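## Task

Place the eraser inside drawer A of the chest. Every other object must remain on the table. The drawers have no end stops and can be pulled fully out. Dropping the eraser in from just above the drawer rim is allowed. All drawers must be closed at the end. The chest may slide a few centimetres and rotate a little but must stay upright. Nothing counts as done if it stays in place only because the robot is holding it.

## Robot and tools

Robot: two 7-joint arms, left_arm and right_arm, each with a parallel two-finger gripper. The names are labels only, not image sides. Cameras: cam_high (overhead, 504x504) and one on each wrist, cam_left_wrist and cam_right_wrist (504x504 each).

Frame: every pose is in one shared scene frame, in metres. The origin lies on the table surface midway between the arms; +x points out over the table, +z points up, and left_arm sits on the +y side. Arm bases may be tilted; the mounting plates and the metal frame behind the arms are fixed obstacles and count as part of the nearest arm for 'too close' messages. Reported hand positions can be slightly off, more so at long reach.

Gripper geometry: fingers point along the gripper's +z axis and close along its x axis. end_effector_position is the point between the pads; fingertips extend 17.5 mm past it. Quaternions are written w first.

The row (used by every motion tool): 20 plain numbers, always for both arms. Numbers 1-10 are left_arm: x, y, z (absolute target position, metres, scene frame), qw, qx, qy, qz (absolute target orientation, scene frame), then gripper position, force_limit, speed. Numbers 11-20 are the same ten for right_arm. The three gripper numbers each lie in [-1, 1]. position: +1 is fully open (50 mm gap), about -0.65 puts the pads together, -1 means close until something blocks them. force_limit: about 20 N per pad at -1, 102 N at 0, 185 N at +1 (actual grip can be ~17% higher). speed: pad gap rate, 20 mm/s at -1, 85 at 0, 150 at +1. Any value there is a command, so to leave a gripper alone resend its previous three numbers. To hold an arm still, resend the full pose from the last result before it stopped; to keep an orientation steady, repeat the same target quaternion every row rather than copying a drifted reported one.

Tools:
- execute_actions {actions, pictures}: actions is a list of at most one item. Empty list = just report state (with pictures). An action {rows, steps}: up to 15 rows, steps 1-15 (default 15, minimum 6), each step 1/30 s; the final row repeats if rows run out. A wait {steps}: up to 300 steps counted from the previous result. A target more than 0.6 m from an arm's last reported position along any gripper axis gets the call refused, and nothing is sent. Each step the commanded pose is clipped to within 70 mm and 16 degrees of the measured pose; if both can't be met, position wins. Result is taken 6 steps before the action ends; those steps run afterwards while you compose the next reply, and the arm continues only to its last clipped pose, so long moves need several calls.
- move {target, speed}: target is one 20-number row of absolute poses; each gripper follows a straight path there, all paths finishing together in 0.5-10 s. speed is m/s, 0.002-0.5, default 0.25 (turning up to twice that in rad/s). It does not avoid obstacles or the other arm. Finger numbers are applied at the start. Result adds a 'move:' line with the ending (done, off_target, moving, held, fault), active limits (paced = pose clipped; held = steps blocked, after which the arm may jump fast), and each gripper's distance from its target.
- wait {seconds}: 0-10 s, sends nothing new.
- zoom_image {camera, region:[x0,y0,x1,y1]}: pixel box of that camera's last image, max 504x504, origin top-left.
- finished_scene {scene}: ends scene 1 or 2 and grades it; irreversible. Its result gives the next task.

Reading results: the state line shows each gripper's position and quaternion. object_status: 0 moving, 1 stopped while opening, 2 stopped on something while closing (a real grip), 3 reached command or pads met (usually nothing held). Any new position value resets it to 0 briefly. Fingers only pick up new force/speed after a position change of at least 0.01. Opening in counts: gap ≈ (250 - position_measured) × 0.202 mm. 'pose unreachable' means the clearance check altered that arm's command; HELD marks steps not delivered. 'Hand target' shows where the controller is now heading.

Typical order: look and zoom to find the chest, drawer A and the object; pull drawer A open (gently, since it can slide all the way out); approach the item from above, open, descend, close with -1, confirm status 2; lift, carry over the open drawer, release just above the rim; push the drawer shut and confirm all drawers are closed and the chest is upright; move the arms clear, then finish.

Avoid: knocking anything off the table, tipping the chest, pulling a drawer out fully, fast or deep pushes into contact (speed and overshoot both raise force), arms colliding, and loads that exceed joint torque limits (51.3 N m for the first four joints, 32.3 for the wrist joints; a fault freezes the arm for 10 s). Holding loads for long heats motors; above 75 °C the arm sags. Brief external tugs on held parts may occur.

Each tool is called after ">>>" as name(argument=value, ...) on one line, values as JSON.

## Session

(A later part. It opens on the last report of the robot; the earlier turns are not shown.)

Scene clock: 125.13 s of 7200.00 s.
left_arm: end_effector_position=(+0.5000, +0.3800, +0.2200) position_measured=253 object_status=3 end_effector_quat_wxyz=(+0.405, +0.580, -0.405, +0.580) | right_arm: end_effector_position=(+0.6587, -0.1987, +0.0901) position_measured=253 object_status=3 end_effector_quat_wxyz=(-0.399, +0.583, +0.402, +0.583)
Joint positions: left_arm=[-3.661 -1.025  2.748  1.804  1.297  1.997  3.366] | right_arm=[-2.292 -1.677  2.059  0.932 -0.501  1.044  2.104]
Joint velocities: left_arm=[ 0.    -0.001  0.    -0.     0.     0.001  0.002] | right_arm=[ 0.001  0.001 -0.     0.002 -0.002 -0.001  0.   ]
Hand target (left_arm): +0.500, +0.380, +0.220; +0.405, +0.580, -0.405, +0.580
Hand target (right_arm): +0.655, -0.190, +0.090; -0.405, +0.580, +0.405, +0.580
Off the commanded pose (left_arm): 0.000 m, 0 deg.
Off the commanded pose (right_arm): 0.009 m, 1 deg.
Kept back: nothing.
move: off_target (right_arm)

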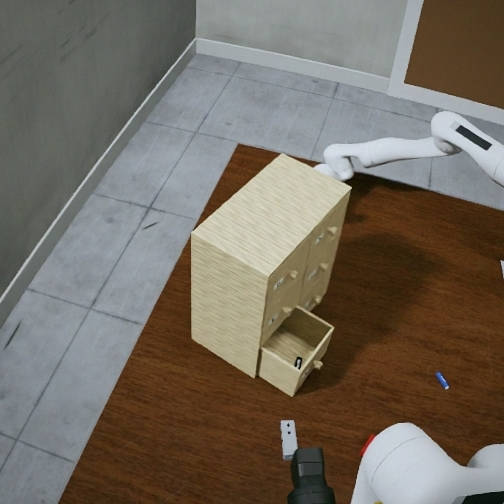

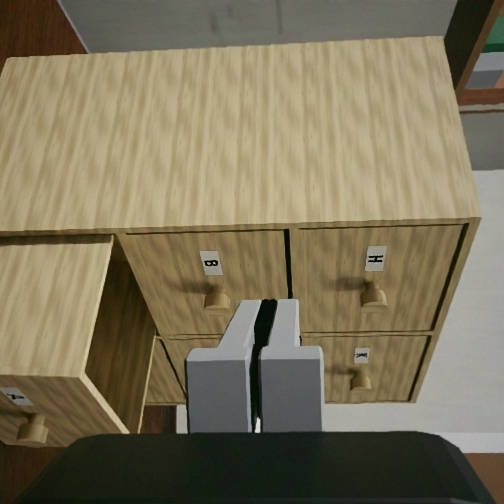

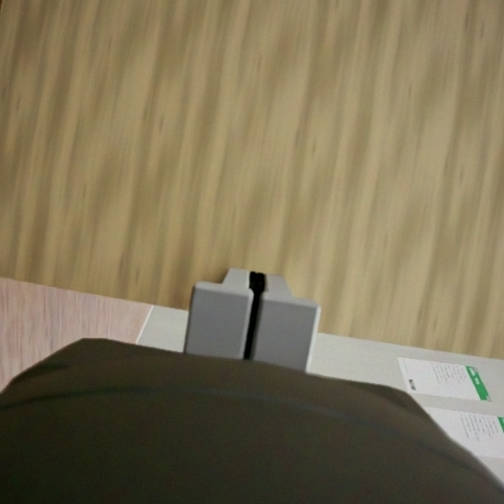

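>>> move(target=[0.78,0.27,0.16,0.405,0.58,-0.405,0.58,-1,0,0.5,0.6,-0.3,0.15,0.405,-0.58,-0.405,-0.58,-1,0,0.5])

>>> move(target=[0.79,0.13,0.16,0.405,0.58,-0.405,0.58,-1,0,0.5,0.3,-0.25,0.26,0,0.7071,0.7071,0,1,0,0.5], speed=0.15)

Scene clock: 127.33 s of 7200.00 s.
left_arm: end_effector_position=(+0.7792, +0.2696, +0.1605) position_measured=253 object_status=3 end_effector_quat_wxyz=(+0.405, +0.579, -0.405, +0.580) | right_arm: end_effector_position=(+0.6001, -0.3000, +0.1502) position_measured=253 object_status=3 end_effector_quat_wxyz=(-0.405, +0.580, +0.405, +0.580)
Joint positions: left_arm=[-3.394 -1.368  2.925  0.945  1.764  1.674  3.99 ] | right_arm=[-2.072 -1.55   2.082  1.072 -0.484  1.162  2.046]
Joint velocities: left_arm=[-0.001 -0.012 -0.    -0.012 -0.002  0.001  0.006] | right_arm=[0.    0.    0.    0.    0.001 0.    0.   ]
Hand target (left_arm): +0.779, +0.270, +0.160; +0.406, +0.579, -0.405, +0.580
Hand target (right_arm): +0.600, -0.300, +0.150; -0.405, +0.580, +0.405, +0.580
Off the commanded pose (left_arm): 0.001 m, 0 deg.
Off the commanded pose (right_arm): 0.000 m, 0 deg.
Kept back: nothing.
move: done

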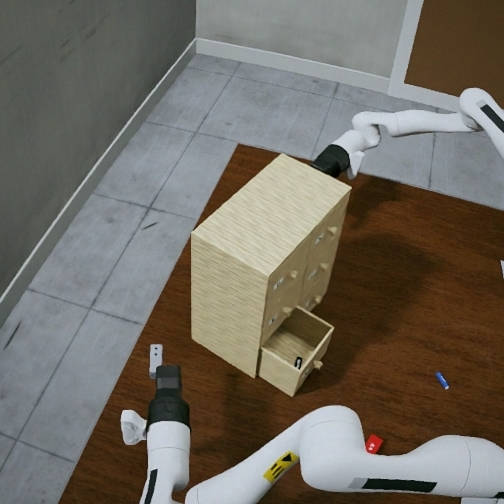

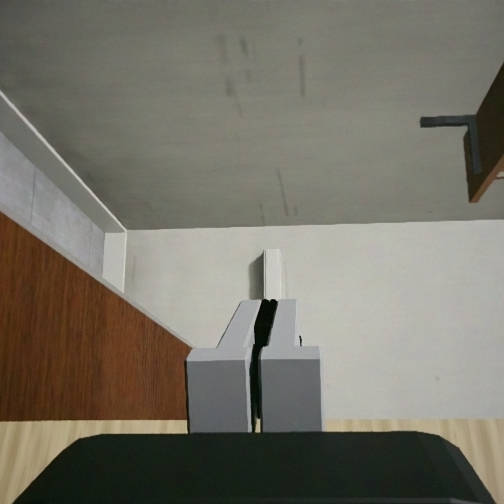

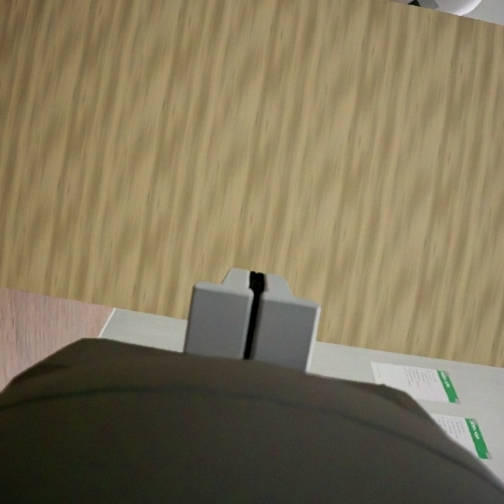

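Scene clock: 133.03 s of 7200.00 s.
left_arm: end_effector_position=(+0.7902, +0.1301, +0.1600) position_measured=253 object_status=3 end_effector_quat_wxyz=(+0.405, +0.580, -0.405, +0.580) | right_arm: end_effector_position=(+0.3014, -0.2499, +0.2626) position_measured=3 object_status=3 end_effector_quat_wxyz=(-0.001, +0.706, +0.708, +0.003)
Joint positions: left_arm=[-3.193 -1.323  2.987  1.067  1.863  1.499  3.906] | right_arm=[-2.491 -0.214  2.311  1.754  0.162  1.241  1.187]
Joint velocities: left_arm=[ 0.001  0.001  0.    -0.    -0.    -0.001 -0.   ] | right_arm=[-0.01   0.001 -0.006 -0.001  0.007  0.005 -0.008]
Hand target (left_arm): +0.790, +0.130, +0.160; +0.405, +0.580, -0.405, +0.580
Hand target (right_arm): +0.301, -0.250, +0.263; -0.001, +0.705, +0.709, +0.003
Off the commanded pose (left_arm): 0.000 m, 0 deg.
Off the commanded pose (right_arm): 0.003 m, 0 deg.
Kept back: nothing.
move: done

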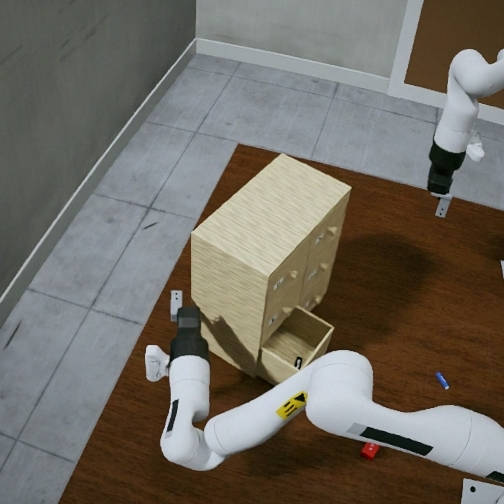

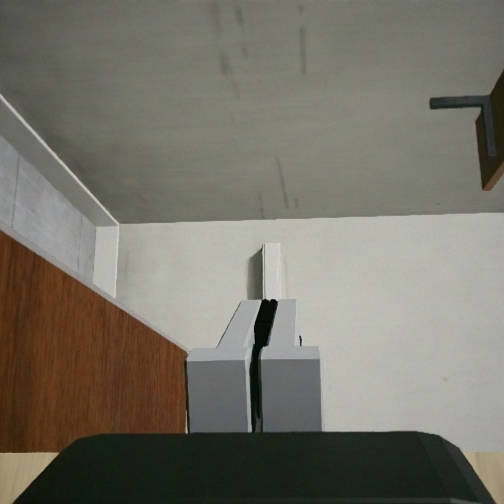

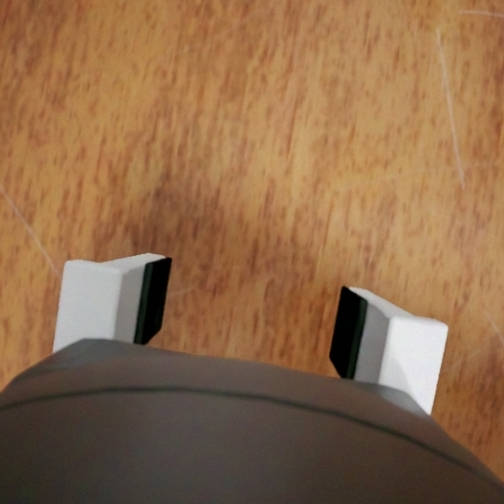

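>>> move(target=[0.72,0.12,0.16,0.405,0.58,-0.405,0.58,-1,0,0.5,0.3,-0.25,0.26,0,0.7071,0.7071,0,1,0,0.5], speed=0.04)

Scene clock: 135.37 s of 7200.00 s.
left_arm: end_effector_position=(+0.7255, +0.1293, +0.1601) position_measured=253 object_status=3 end_effector_quat_wxyz=(+0.398, +0.584, -0.401, +0.583) | right_arm: end_effector_position=(+0.3000, -0.2500, +0.2600) position_measured=3 object_status=3 end_effector_quat_wxyz=(-0.000, +0.707, +0.707, +0.000)
Joint positions: left_arm=[-3.187 -1.215  2.993  1.399  1.872  1.548  3.684] | right_arm=[-2.498 -0.217  2.312  1.761  0.169  1.238  1.175]
Joint velocities: left_arm=[-0.001  0.003  0.001  0.007  0.    -0.001 -0.005] | right_arm=[ 0.    -0.     0.     0.     0.001  0.    -0.001]
Hand target (left_arm): +0.720, +0.120, +0.160; +0.405, +0.580, -0.405, +0.580
Hand target (right_arm): +0.300, -0.250, +0.260; -0.000, +0.707, +0.707, +0.000
Off the commanded pose (left_arm): 0.011 m, 1 deg.
Off the commanded pose (right_arm): 0.000 m, 0 deg.
Kept back: nothing.
move: off_target (left_arm)

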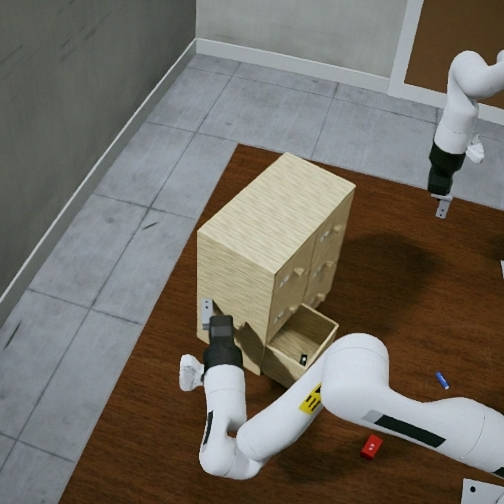

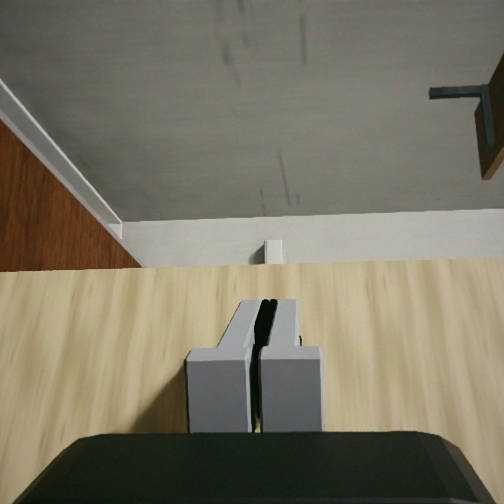

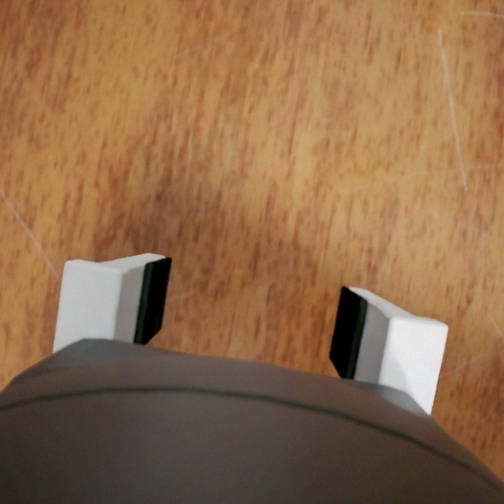

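>>> move(target=[0.79,0.15,0.16,0.405,0.58,-0.405,0.58,-1,0,0.5,0.3,-0.25,0.26,0,0.7071,0.7071,0,1,0,0.5], speed=0.1)

>>> move(target=[0.79,0.07,0.16,0.405,0.58,-0.405,0.58,-1,0,0.5,0.3,-0.25,0.26,0,0.7071,0.7071,0,1,0,0.5], speed=0.08)

>>> move(target=[0.73,0.07,0.16,0.405,0.58,-0.405,0.58,-1,0,0.5,0.3,-0.25,0.26,0,0.7071,0.7071,0,1,0,0.5], speed=0.04)

Scene clock: 136.83 s of 7200.00 s.
left_arm: end_effector_position=(+0.7896, +0.1499, +0.1604) position_measured=253 object_status=3 end_effector_quat_wxyz=(+0.405, +0.579, -0.405, +0.580) | right_arm: end_effector_position=(+0.3000, -0.2500, +0.2600) position_measured=3 object_status=3 end_effector_quat_wxyz=(+0.000, +0.707, +0.707, +0.000)
Joint positions: left_arm=[-3.221 -1.327  2.978  1.054  1.846  1.524  3.917] | right_arm=[-2.498 -0.217  2.313  1.761  0.169  1.238  1.175]
Joint velocities: left_arm=[-0.002 -0.009  0.    -0.011 -0.002  0.001  0.006] | right_arm=[ 0.    -0.    -0.     0.     0.001  0.     0.001]
Hand target (left_arm): +0.790, +0.150, +0.160; +0.405, +0.580, -0.405, +0.580
Hand target (right_arm): +0.300, -0.250, +0.260; -0.000, +0.707, +0.707, -0.000
Off the commanded pose (left_arm): 0.001 m, 0 deg.
Off the commanded pose (right_arm): 0.000 m, 0 deg.
Kept back: nothing.
move: done

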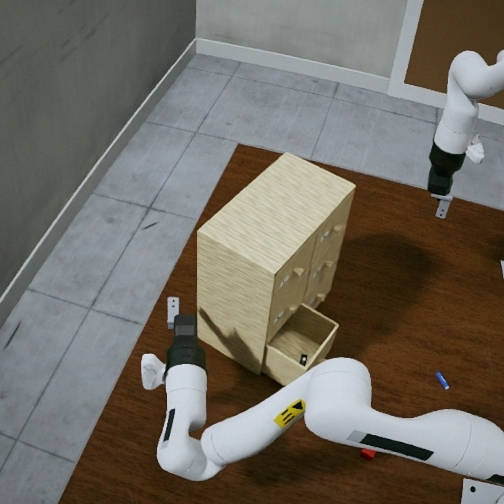

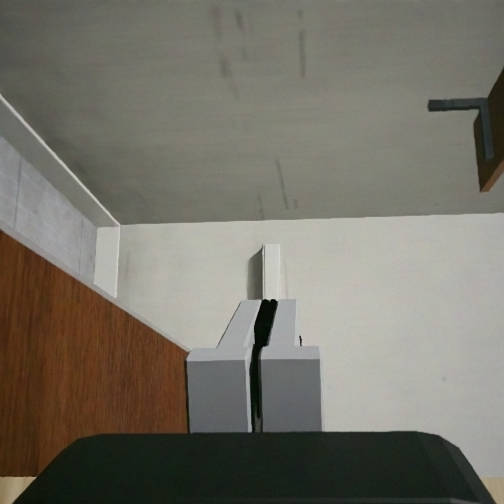

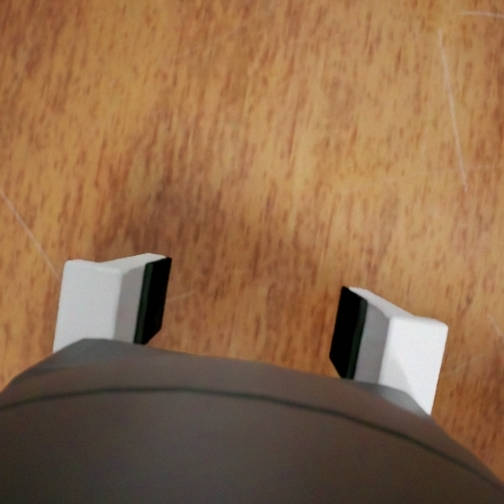

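Scene clock: 138.13 s of 7200.00 s.
left_arm: end_effector_position=(+0.7926, +0.0761, +0.1597) position_measured=253 object_status=3 end_effector_quat_wxyz=(+0.402, +0.582, -0.403, +0.581) | right_arm: end_effector_position=(+0.3000, -0.2500, +0.2600) position_measured=3 object_status=3 end_effector_quat_wxyz=(-0.000, +0.707, +0.707, +0.000)
Joint positions: left_arm=[-3.115 -1.314  3.014  1.089  1.913  1.421  3.878] | right_arm=[-2.498 -0.217  2.313  1.761  0.169  1.238  1.175]
Joint velocities: left_arm=[ 0.    -0.     0.001 -0.001  0.001 -0.004 -0.001] | right_arm=[ 0.     0.    -0.     0.     0.002 -0.    -0.   ]
Hand target (left_arm): +0.790, +0.070, +0.160; +0.405, +0.580, -0.405, +0.580
Hand target (right_arm): +0.300, -0.250, +0.260; -0.000, +0.707, +0.707, +0.000
Off the commanded pose (left_arm): 0.007 m, 1 deg.
Off the commanded pose (right_arm): 0.000 m, 0 deg.
Kept back: nothing.
move: off_target (left_arm)

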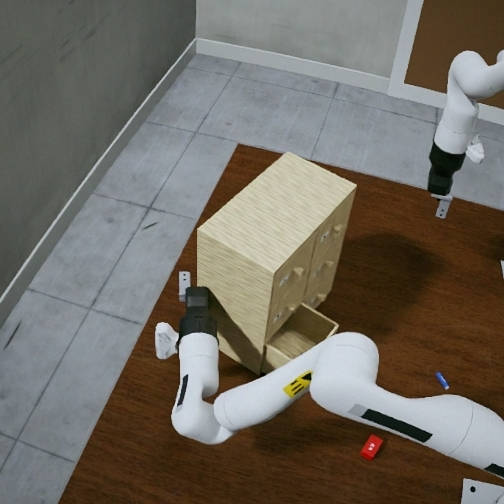

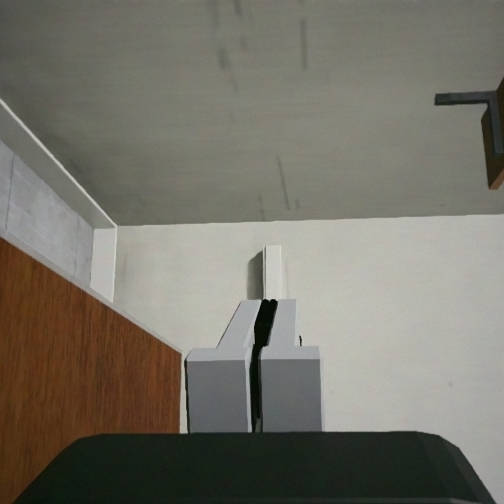

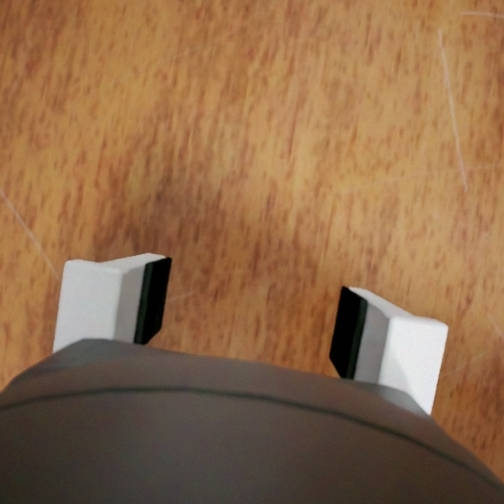

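Scene clock: 140.03 s of 7200.00 s.
left_arm: end_effector_position=(+0.7352, +0.0776, +0.1598) position_measured=253 object_status=3 end_effector_quat_wxyz=(+0.399, +0.583, -0.402, +0.583) | right_arm: end_effector_position=(+0.3000, -0.2500, +0.2600) position_measured=3 object_status=3 end_effector_quat_wxyz=(+0.000, +0.707, +0.707, +0.000)
Joint positions: left_arm=[-3.114 -1.223  3.027  1.371  1.927  1.473  3.691] | right_arm=[-2.498 -0.217  2.313  1.761  0.169  1.238  1.175]
Joint velocities: left_arm=[-0.     0.002  0.001  0.007 -0.001 -0.001 -0.005] | right_arm=[-0.     0.     0.001  0.    -0.001  0.     0.001]
Hand target (left_arm): +0.730, +0.070, +0.160; +0.405, +0.580, -0.405, +0.580
Hand target (right_arm): +0.300, -0.250, +0.260; -0.000, +0.707, +0.707, +0.000
Off the commanded pose (left_arm): 0.009 m, 1 deg.
Off the commanded pose (right_arm): 0.000 m, 0 deg.
Kept back: nothing.
move: off_target (left_arm)

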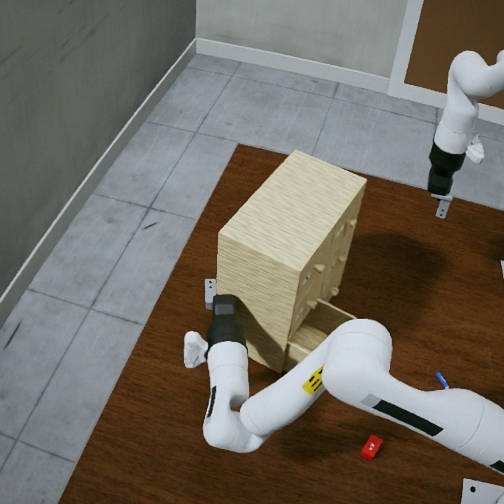

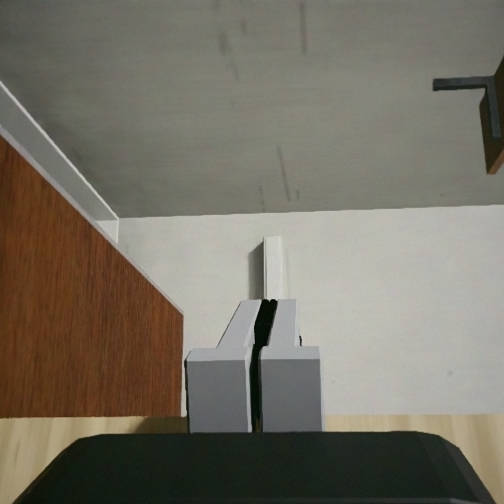

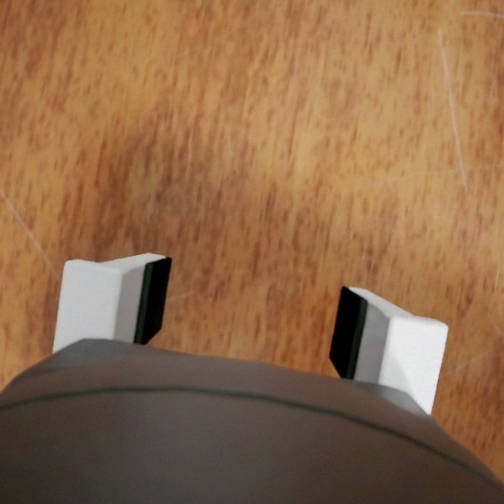

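>>> move(target=[0.79,0.1,0.16,0.405,0.58,-0.405,0.58,-1,0,0.5,0.3,-0.25,0.26,0,0.7071,0.7071,0,1,0,0.5], speed=0.12)

>>> move(target=[0.76,0.27,0.17,0.405,0.58,-0.405,0.58,-1,0,0.5,0.3,-0.25,0.26,0,0.7071,0.7071,0,1,0,0.5])

>>> move(target=[0.5,0.38,0.22,0.405,0.58,-0.405,0.58,-1,0,0.5,0.3,-0.25,0.26,0,0.7071,0.7071,0,1,0,0.5])

>>> move(target=[0.3,0.2,0.22,0,0.7071,-0.7071,0,0.35,0,0.5,0.3,-0.25,0.26,0,0.7071,0.7071,0,1,0,0.5])

>>> move(target=[0.33,0.075,0.15,-0.27,0.653,-0.653,0.27,0.35,0,0.5,0.3,-0.25,0.26,0,0.7071,0.7071,0,1,0,0.5])

Scene clock: 141.77 s of 7200.00 s.
left_arm: end_effector_position=(+0.7897, +0.0999, +0.1605) position_measured=253 object_status=3 end_effector_quat_wxyz=(+0.405, +0.579, -0.405, +0.580) | right_arm: end_effector_position=(+0.3000, -0.2500, +0.2600) position_measured=3 object_status=3 end_effector_quat_wxyz=(-0.000, +0.707, +0.707, +0.000)
Joint positions: left_arm=[-3.152 -1.316  3.004  1.083  1.884  1.46   3.889] | right_arm=[-2.498 -0.217  2.312  1.761  0.169  1.238  1.175]
Joint velocities: left_arm=[-0.001 -0.009 -0.    -0.01  -0.002  0.001  0.006] | right_arm=[-0.     0.     0.001  0.    -0.001 -0.    -0.001]
Hand target (left_arm): +0.790, +0.100, +0.160; +0.405, +0.580, -0.405, +0.580
Hand target (right_arm): +0.300, -0.250, +0.260; -0.000, +0.707, +0.707, +0.000
Off the commanded pose (left_arm): 0.001 m, 0 deg.
Off the commanded pose (right_arm): 0.000 m, 0 deg.
Kept back: nothing.
move: done

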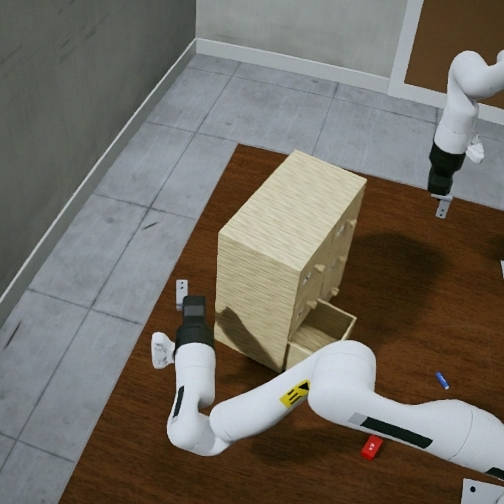

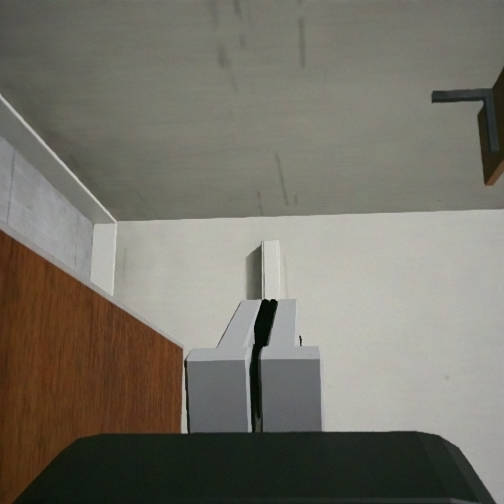

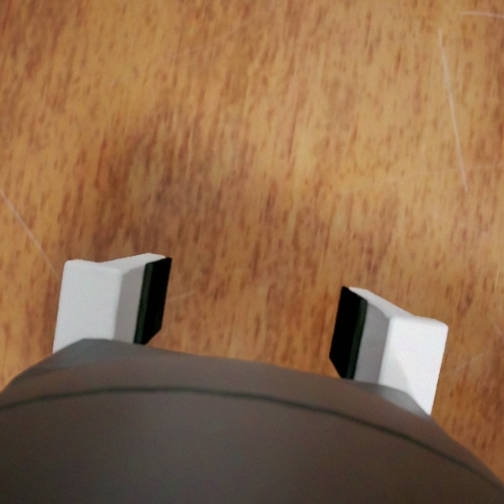

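Scene clock: 142.97 s of 7200.00 s.
left_arm: end_effector_position=(+0.7599, +0.2698, +0.1701) position_measured=253 object_status=3 end_effector_quat_wxyz=(+0.405, +0.579, -0.405, +0.580) | right_arm: end_effector_position=(+0.3000, -0.2500, +0.2600) position_measured=3 object_status=3 end_effector_quat_wxyz=(-0.000, +0.707, +0.707, +0.000)
Joint positions: left_arm=[-3.395 -1.312  2.923  1.061  1.748  1.693  3.93 ] | right_arm=[-2.498 -0.217  2.312  1.761  0.169  1.238  1.175]
Joint velocities: left_arm=[-0.002 -0.001 -0.001 -0.002 -0.001  0.002  0.   ] | right_arm=[ 0. -0.  0.  0. -0. -0. -0.]
Hand target (left_arm): +0.760, +0.270, +0.170; +0.405, +0.579, -0.405, +0.580
Hand target (right_arm): +0.300, -0.250, +0.260; -0.000, +0.707, +0.707, +0.000
Off the commanded pose (left_arm): 0.000 m, 0 deg.
Off the commanded pose (right_arm): 0.000 m, 0 deg.
Kept back: nothing.
move: done

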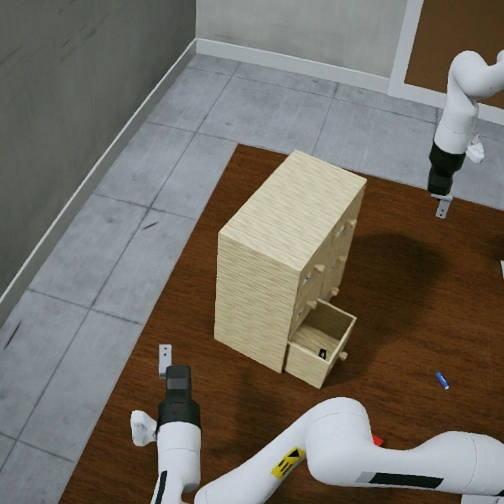

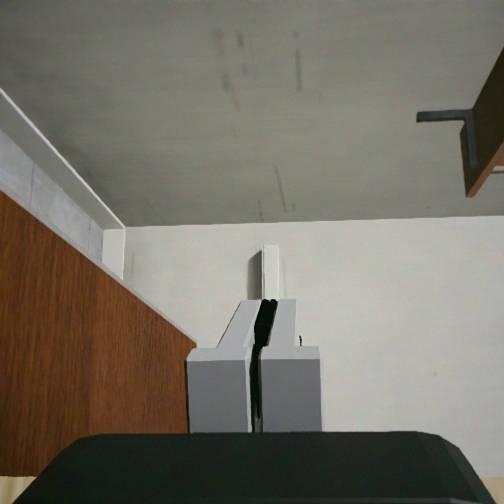

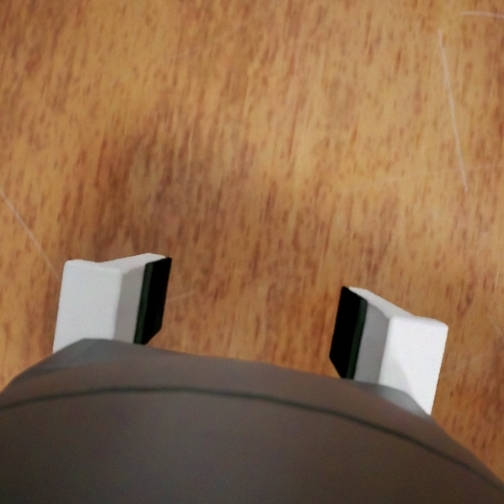

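Scene clock: 144.67 s of 7200.00 s.
left_arm: end_effector_position=(+0.5007, +0.3802, +0.2199) position_measured=253 object_status=3 end_effector_quat_wxyz=(+0.404, +0.580, -0.405, +0.580) | right_arm: end_effector_position=(+0.3000, -0.2500, +0.2600) position_measured=3 object_status=3 end_effector_quat_wxyz=(-0.000, +0.707, +0.707, +0.000)
Joint positions: left_arm=[-3.652 -1.028  2.734  1.803  1.304  2.007  3.364] | right_arm=[-2.498 -0.217  2.312  1.761  0.169  1.238  1.175]
Joint velocities: left_arm=[-0.003  0.002 -0.002  0.003 -0.002  0.001 -0.002] | right_arm=[-0.    -0.    -0.001 -0.     0.001 -0.    -0.   ]
Hand target (left_arm): +0.501, +0.380, +0.220; +0.404, +0.580, -0.405, +0.580
Hand target (right_arm): +0.300, -0.250, +0.260; -0.000, +0.707, +0.707, +0.000
Off the commanded pose (left_arm): 0.001 m, 0 deg.
Off the commanded pose (right_arm): 0.000 m, 0 deg.
Kept back: nothing.
move: done

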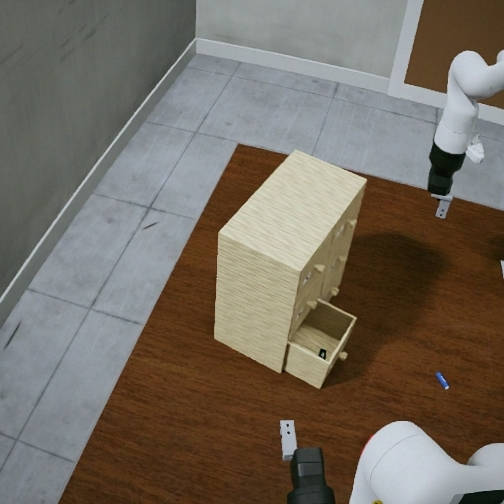

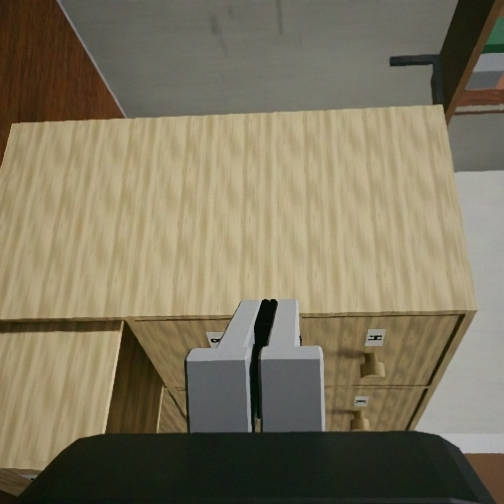

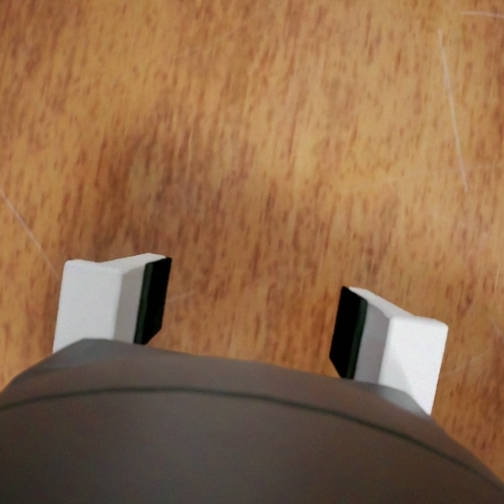

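Scene clock: 148.40 s of 7200.00 s.
left_arm: end_effector_position=(+0.2990, +0.1990, +0.2198) position_measured=100 object_status=3 end_effector_quat_wxyz=(+0.002, +0.706, -0.708, -0.004) | right_arm: end_effector_position=(+0.3000, -0.2500, +0.2600) position_measured=3 object_status=3 end_effector_quat_wxyz=(+0.000, +0.707, +0.707, +0.000)
Joint positions: left_arm=[-2.333 -0.036  2.901  2.049  0.012  1.066  5.272] | right_arm=[-2.498 -0.217  2.312  1.761  0.169  1.238  1.175]
Joint velocities: left_arm=[ 0.006 -0.007  0.007 -0.003 -0.002  0.004  0.008] | right_arm=[-0.     0.    -0.001 -0.    -0.001 -0.    -0.   ]
Hand target (left_arm): +0.299, +0.199, +0.220; +0.002, +0.706, -0.708, -0.004
Hand target (right_arm): +0.300, -0.250, +0.260; -0.000, +0.707, +0.707, +0.000
Off the commanded pose (left_arm): 0.001 m, 0 deg.
Off the commanded pose (right_arm): 0.000 m, 0 deg.
Kept back: nothing.
move: done

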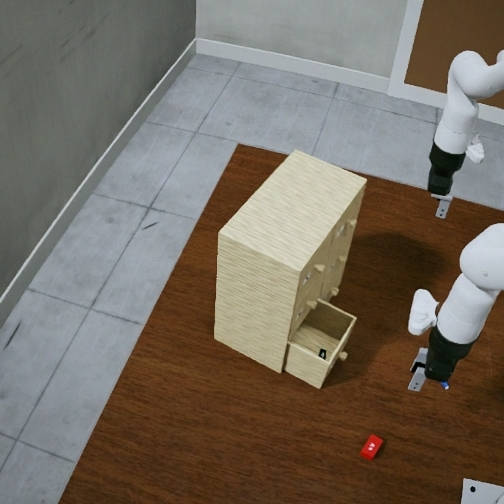

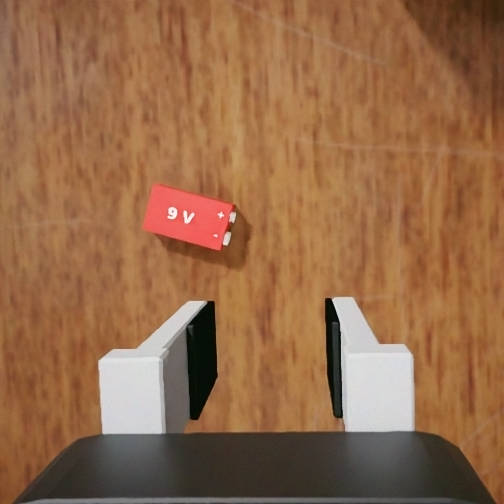

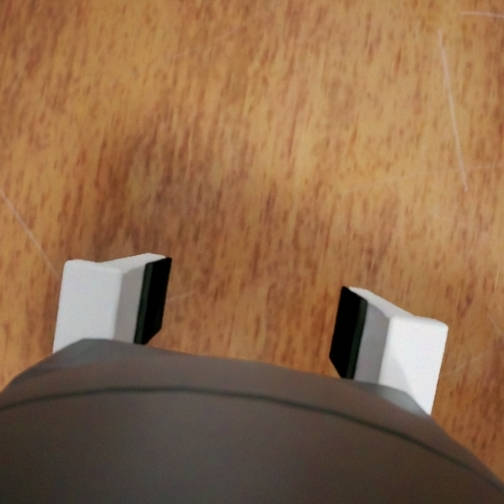

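Scene clock: 151.50 s of 7200.00 s.
left_arm: end_effector_position=(+0.3309, +0.0756, +0.1504) position_measured=100 object_status=3 end_effector_quat_wxyz=(-0.273, +0.654, -0.652, +0.271) | right_arm: end_effector_position=(+0.3000, -0.2500, +0.2600) position_measured=3 object_status=3 end_effector_quat_wxyz=(+0.000, +0.707, +0.707, +0.000)
Joint positions: left_arm=[-0.909 -0.748  1.931  2.382 -0.332  0.15   6.28 ] | right_arm=[-2.498 -0.217  2.312  1.761  0.169  1.238  1.175]
Joint velocities: left_arm=[ 0.009 -0.021 -0.     0.004  0.005 -0.006 -0.001] | right_arm=[ 0.     0.     0.001  0.     0.    -0.    -0.001]
Hand target (left_arm): +0.331, +0.076, +0.150; -0.273, +0.653, -0.652, +0.271
Hand target (right_arm): +0.300, -0.250, +0.260; -0.000, +0.707, +0.707, +0.000
Off the commanded pose (left_arm): 0.001 m, 0 deg.
Off the commanded pose (right_arm): 0.000 m, 0 deg.
joint sent to its limit (left arm) — the command would take joint 7 (wrist roll) past its upper limit, so that joint was sent only as far as its limit.
Kept back: nothing.
move: done; limits=paced

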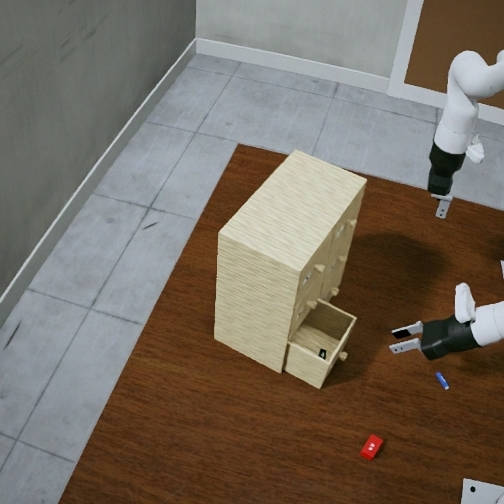

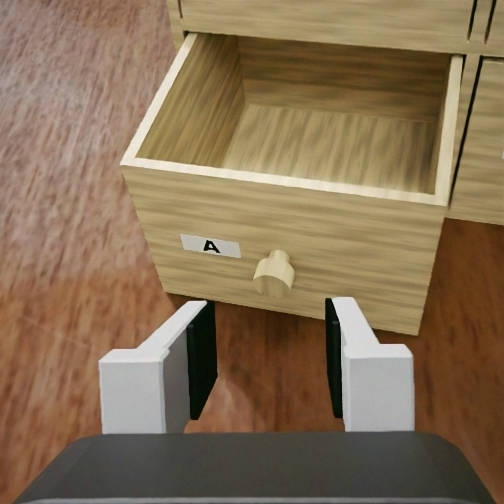

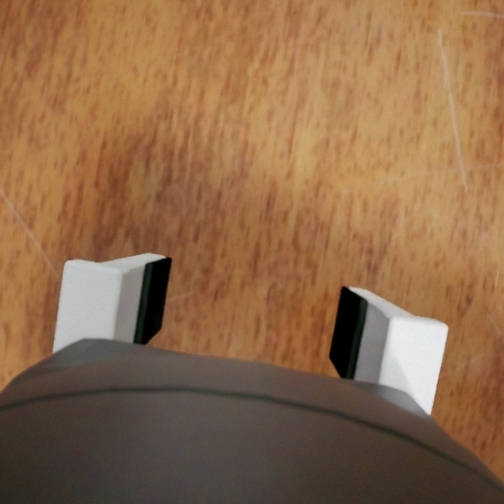

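>>> move(target=[0.385,0.073,0.066,-0.27,0.653,-0.653,0.27,0.35,0,0.5,0.3,-0.25,0.26,0,0.7071,0.7071,0,1,0,0.5], speed=0.1)

Scene clock: 153.33 s of 7200.00 s.
left_arm: end_effector_position=(+0.3850, +0.0732, +0.0656) position_measured=100 object_status=3 end_effector_quat_wxyz=(-0.270, +0.653, -0.654, +0.270) | right_arm: end_effector_position=(+0.3000, -0.2500, +0.2600) position_measured=3 object_status=3 end_effector_quat_wxyz=(+0.000, +0.707, +0.707, +0.000)
Joint positions: left_arm=[-1.225 -1.003  2.13   2.367 -0.254 -0.181  6.28 ] | right_arm=[-2.498 -0.217  2.312  1.761  0.169  1.238  1.175]
Joint velocities: left_arm=[-0.004 -0.004  0.     0.001 -0.001 -0.001  0.001] | right_arm=[-0.     0.    -0.    -0.     0.001 -0.    -0.   ]
Hand target (left_arm): +0.385, +0.073, +0.065; -0.270, +0.653, -0.654, +0.270
Hand target (right_arm): +0.300, -0.250, +0.260; -0.000, +0.707, +0.707, +0.000
Off the commanded pose (left_arm): 0.000 m, 0 deg.
Off the commanded pose (right_arm): 0.000 m, 0 deg.
joint sent to its limit (left arm) — the command would take joint 7 (wrist roll) past its upper limit, so that joint was sent only as far as its limit.
Kept back: nothing.
move: done

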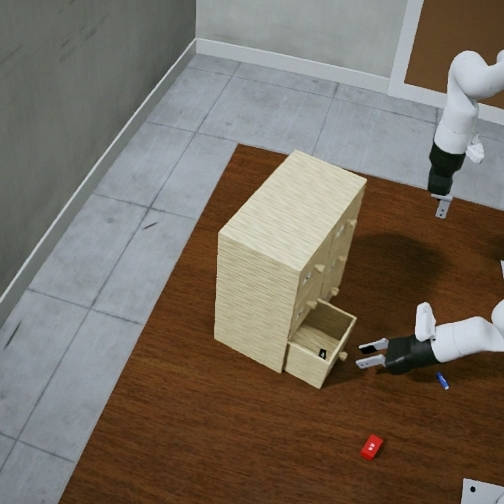

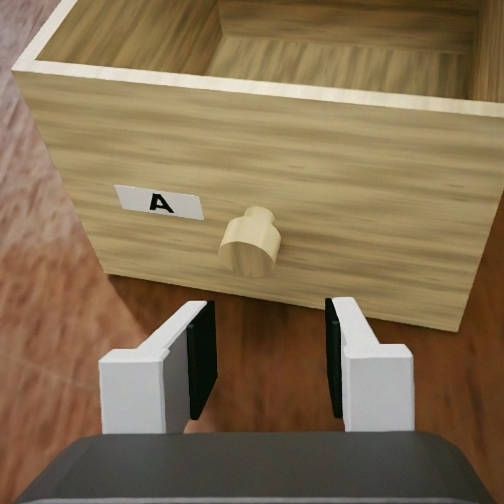

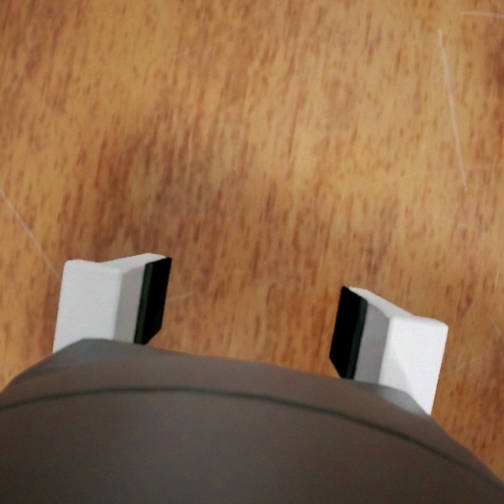

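>>> move(target=[0.43,0.073,0.066,-0.27,0.653,-0.653,0.27,0.35,0,0.5,0.3,-0.25,0.26,0,0.7071,0.7071,0,1,0,0.5], speed=0.05)

>>> move(target=[0.505,0.06,0.066,-0.27,0.653,-0.653,0.27,0.35,0,0.5,0.3,-0.25,0.26,0,0.7071,0.7071,0,1,0,0.5], speed=0.05)

Scene clock: 154.83 s of 7200.00 s.
left_arm: end_effector_position=(+0.4294, +0.0727, +0.0658) position_measured=100 object_status=3 end_effector_quat_wxyz=(-0.270, +0.653, -0.654, +0.270) | right_arm: end_effector_position=(+0.3000, -0.2500, +0.2600) position_measured=3 object_status=3 end_effector_quat_wxyz=(+0.000, +0.707, +0.707, +0.000)
Joint positions: left_arm=[-1.363 -1.003  2.138  2.31  -0.309 -0.222  6.243] | right_arm=[-2.498 -0.217  2.312  1.761  0.169  1.238  1.175]
Joint velocities: left_arm=[-0.008  0.001  0.    -0.001 -0.001 -0.    -0.   ] | right_arm=[ 0.    -0.     0.002  0.     0.001 -0.     0.001]
Hand target (left_arm): +0.430, +0.073, +0.066; -0.270, +0.653, -0.654, +0.270
Hand target (right_arm): +0.300, -0.250, +0.260; -0.000, +0.707, +0.707, +0.000
Off the commanded pose (left_arm): 0.001 m, 0 deg.
Off the commanded pose (right_arm): 0.000 m, 0 deg.
Kept back: nothing.
move: done

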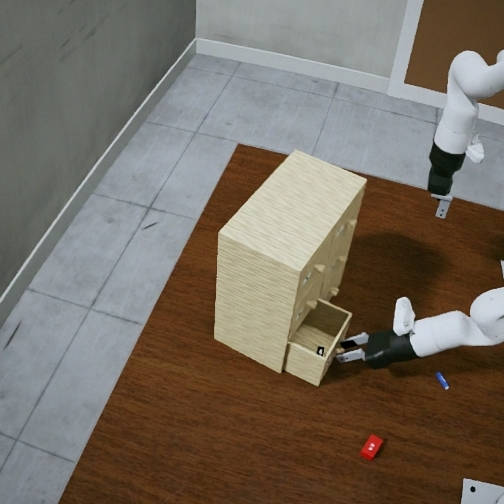

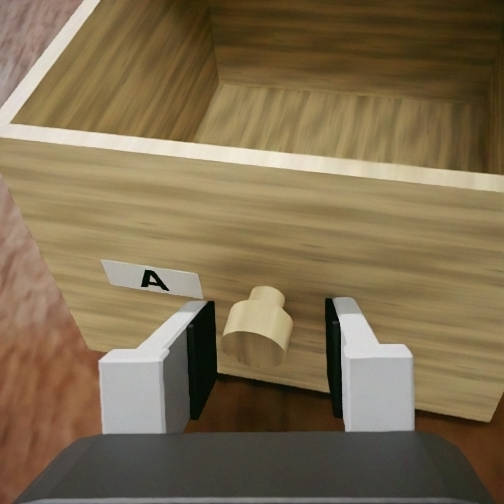

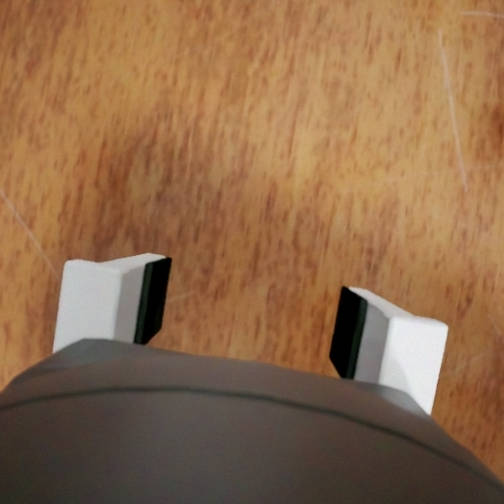

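Scene clock: 156.70 s of 7200.00 s.
left_arm: end_effector_position=(+0.5043, +0.0597, +0.0655) position_measured=100 object_status=3 end_effector_quat_wxyz=(-0.270, +0.653, -0.654, +0.270) | right_arm: end_effector_position=(+0.3000, -0.2500, +0.2600) position_measured=3 object_status=3 end_effector_quat_wxyz=(+0.000, +0.707, +0.707, +0.000)
Joint positions: left_arm=[-1.574 -0.997  2.193  2.145 -0.393 -0.196  6.207] | right_arm=[-2.498 -0.217  2.312  1.761  0.169  1.238  1.175]
Joint velocities: left_arm=[-0.007  0.     0.001 -0.004 -0.001  0.001 -0.002] | right_arm=[ 0.     0.     0.     0.     0.002 -0.    -0.001]
Hand target (left_arm): +0.505, +0.060, +0.066; -0.270, +0.654, -0.654, +0.270
Hand target (right_arm): +0.300, -0.250, +0.260; -0.000, +0.707, +0.707, +0.000
Off the commanded pose (left_arm): 0.001 m, 0 deg.
Off the commanded pose (right_arm): 0.000 m, 0 deg.
Kept back: nothing.
move: done

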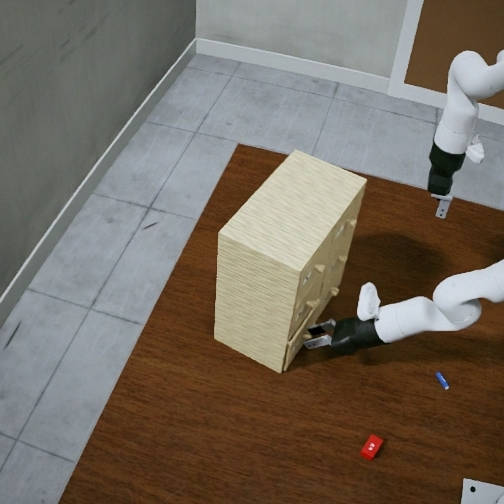

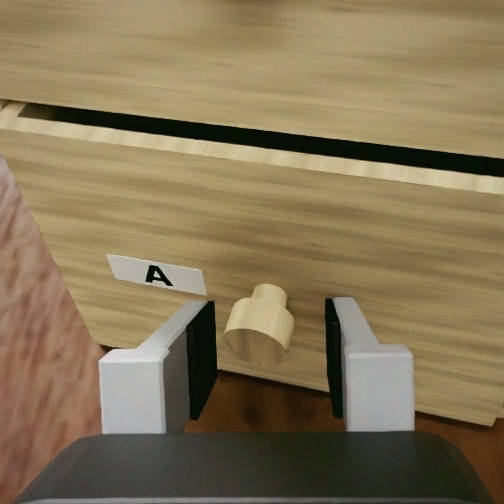

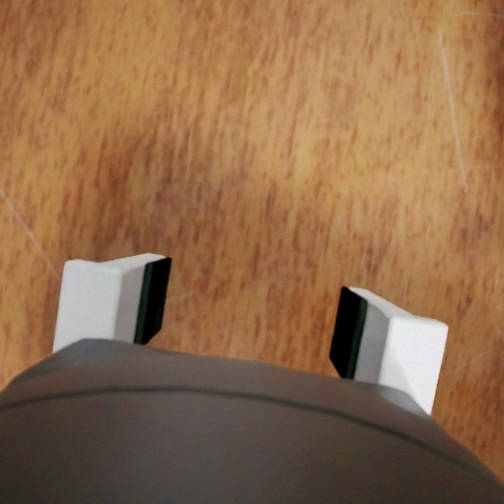

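About 1 cm remains.

>>> move(target=[0.519,0.058,0.066,-0.27,0.653,-0.653,0.27,0.35,0,0.5,0.3,-0.25,0.26,0,0.7071,0.7071,0,1,0,0.5], speed=0.02)

Scene clock: 157.93 s of 7200.00 s.
left_arm: end_effector_position=(+0.5161, +0.0588, +0.0643) position_measured=100 object_status=3 end_effector_quat_wxyz=(-0.270, +0.653, -0.655, +0.268) | right_arm: end_effector_position=(+0.3000, -0.2500, +0.2600) position_measured=3 object_status=3 end_effector_quat_wxyz=(-0.000, +0.707, +0.707, +0.000)
Joint positions: left_arm=[-1.611 -0.996  2.208  2.115 -0.409 -0.186  6.202] | right_arm=[-2.498 -0.217  2.312  1.761  0.169  1.238  1.175]
Joint velocities: left_arm=[-0.005  0.     0.001 -0.003 -0.001  0.001  0.001] | right_arm=[-0.     0.     0.001  0.     0.001 -0.     0.   ]
Hand target (left_arm): +0.519, +0.058, +0.066; -0.270, +0.653, -0.653, +0.270
Hand target (right_arm): +0.300, -0.250, +0.260; -0.000, +0.707, +0.707, +0.000
Off the commanded pose (left_arm): 0.003 m, 0 deg.
Off the commanded pose (right_arm): 0.000 m, 0 deg.
Kept back: nothing.
move: done

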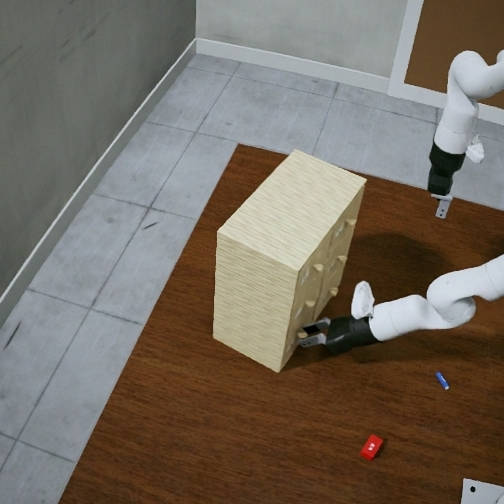

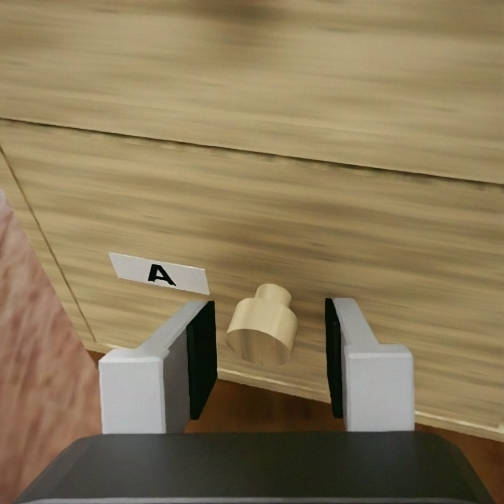

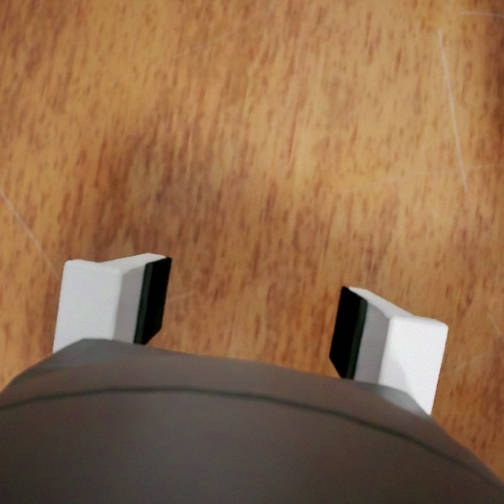

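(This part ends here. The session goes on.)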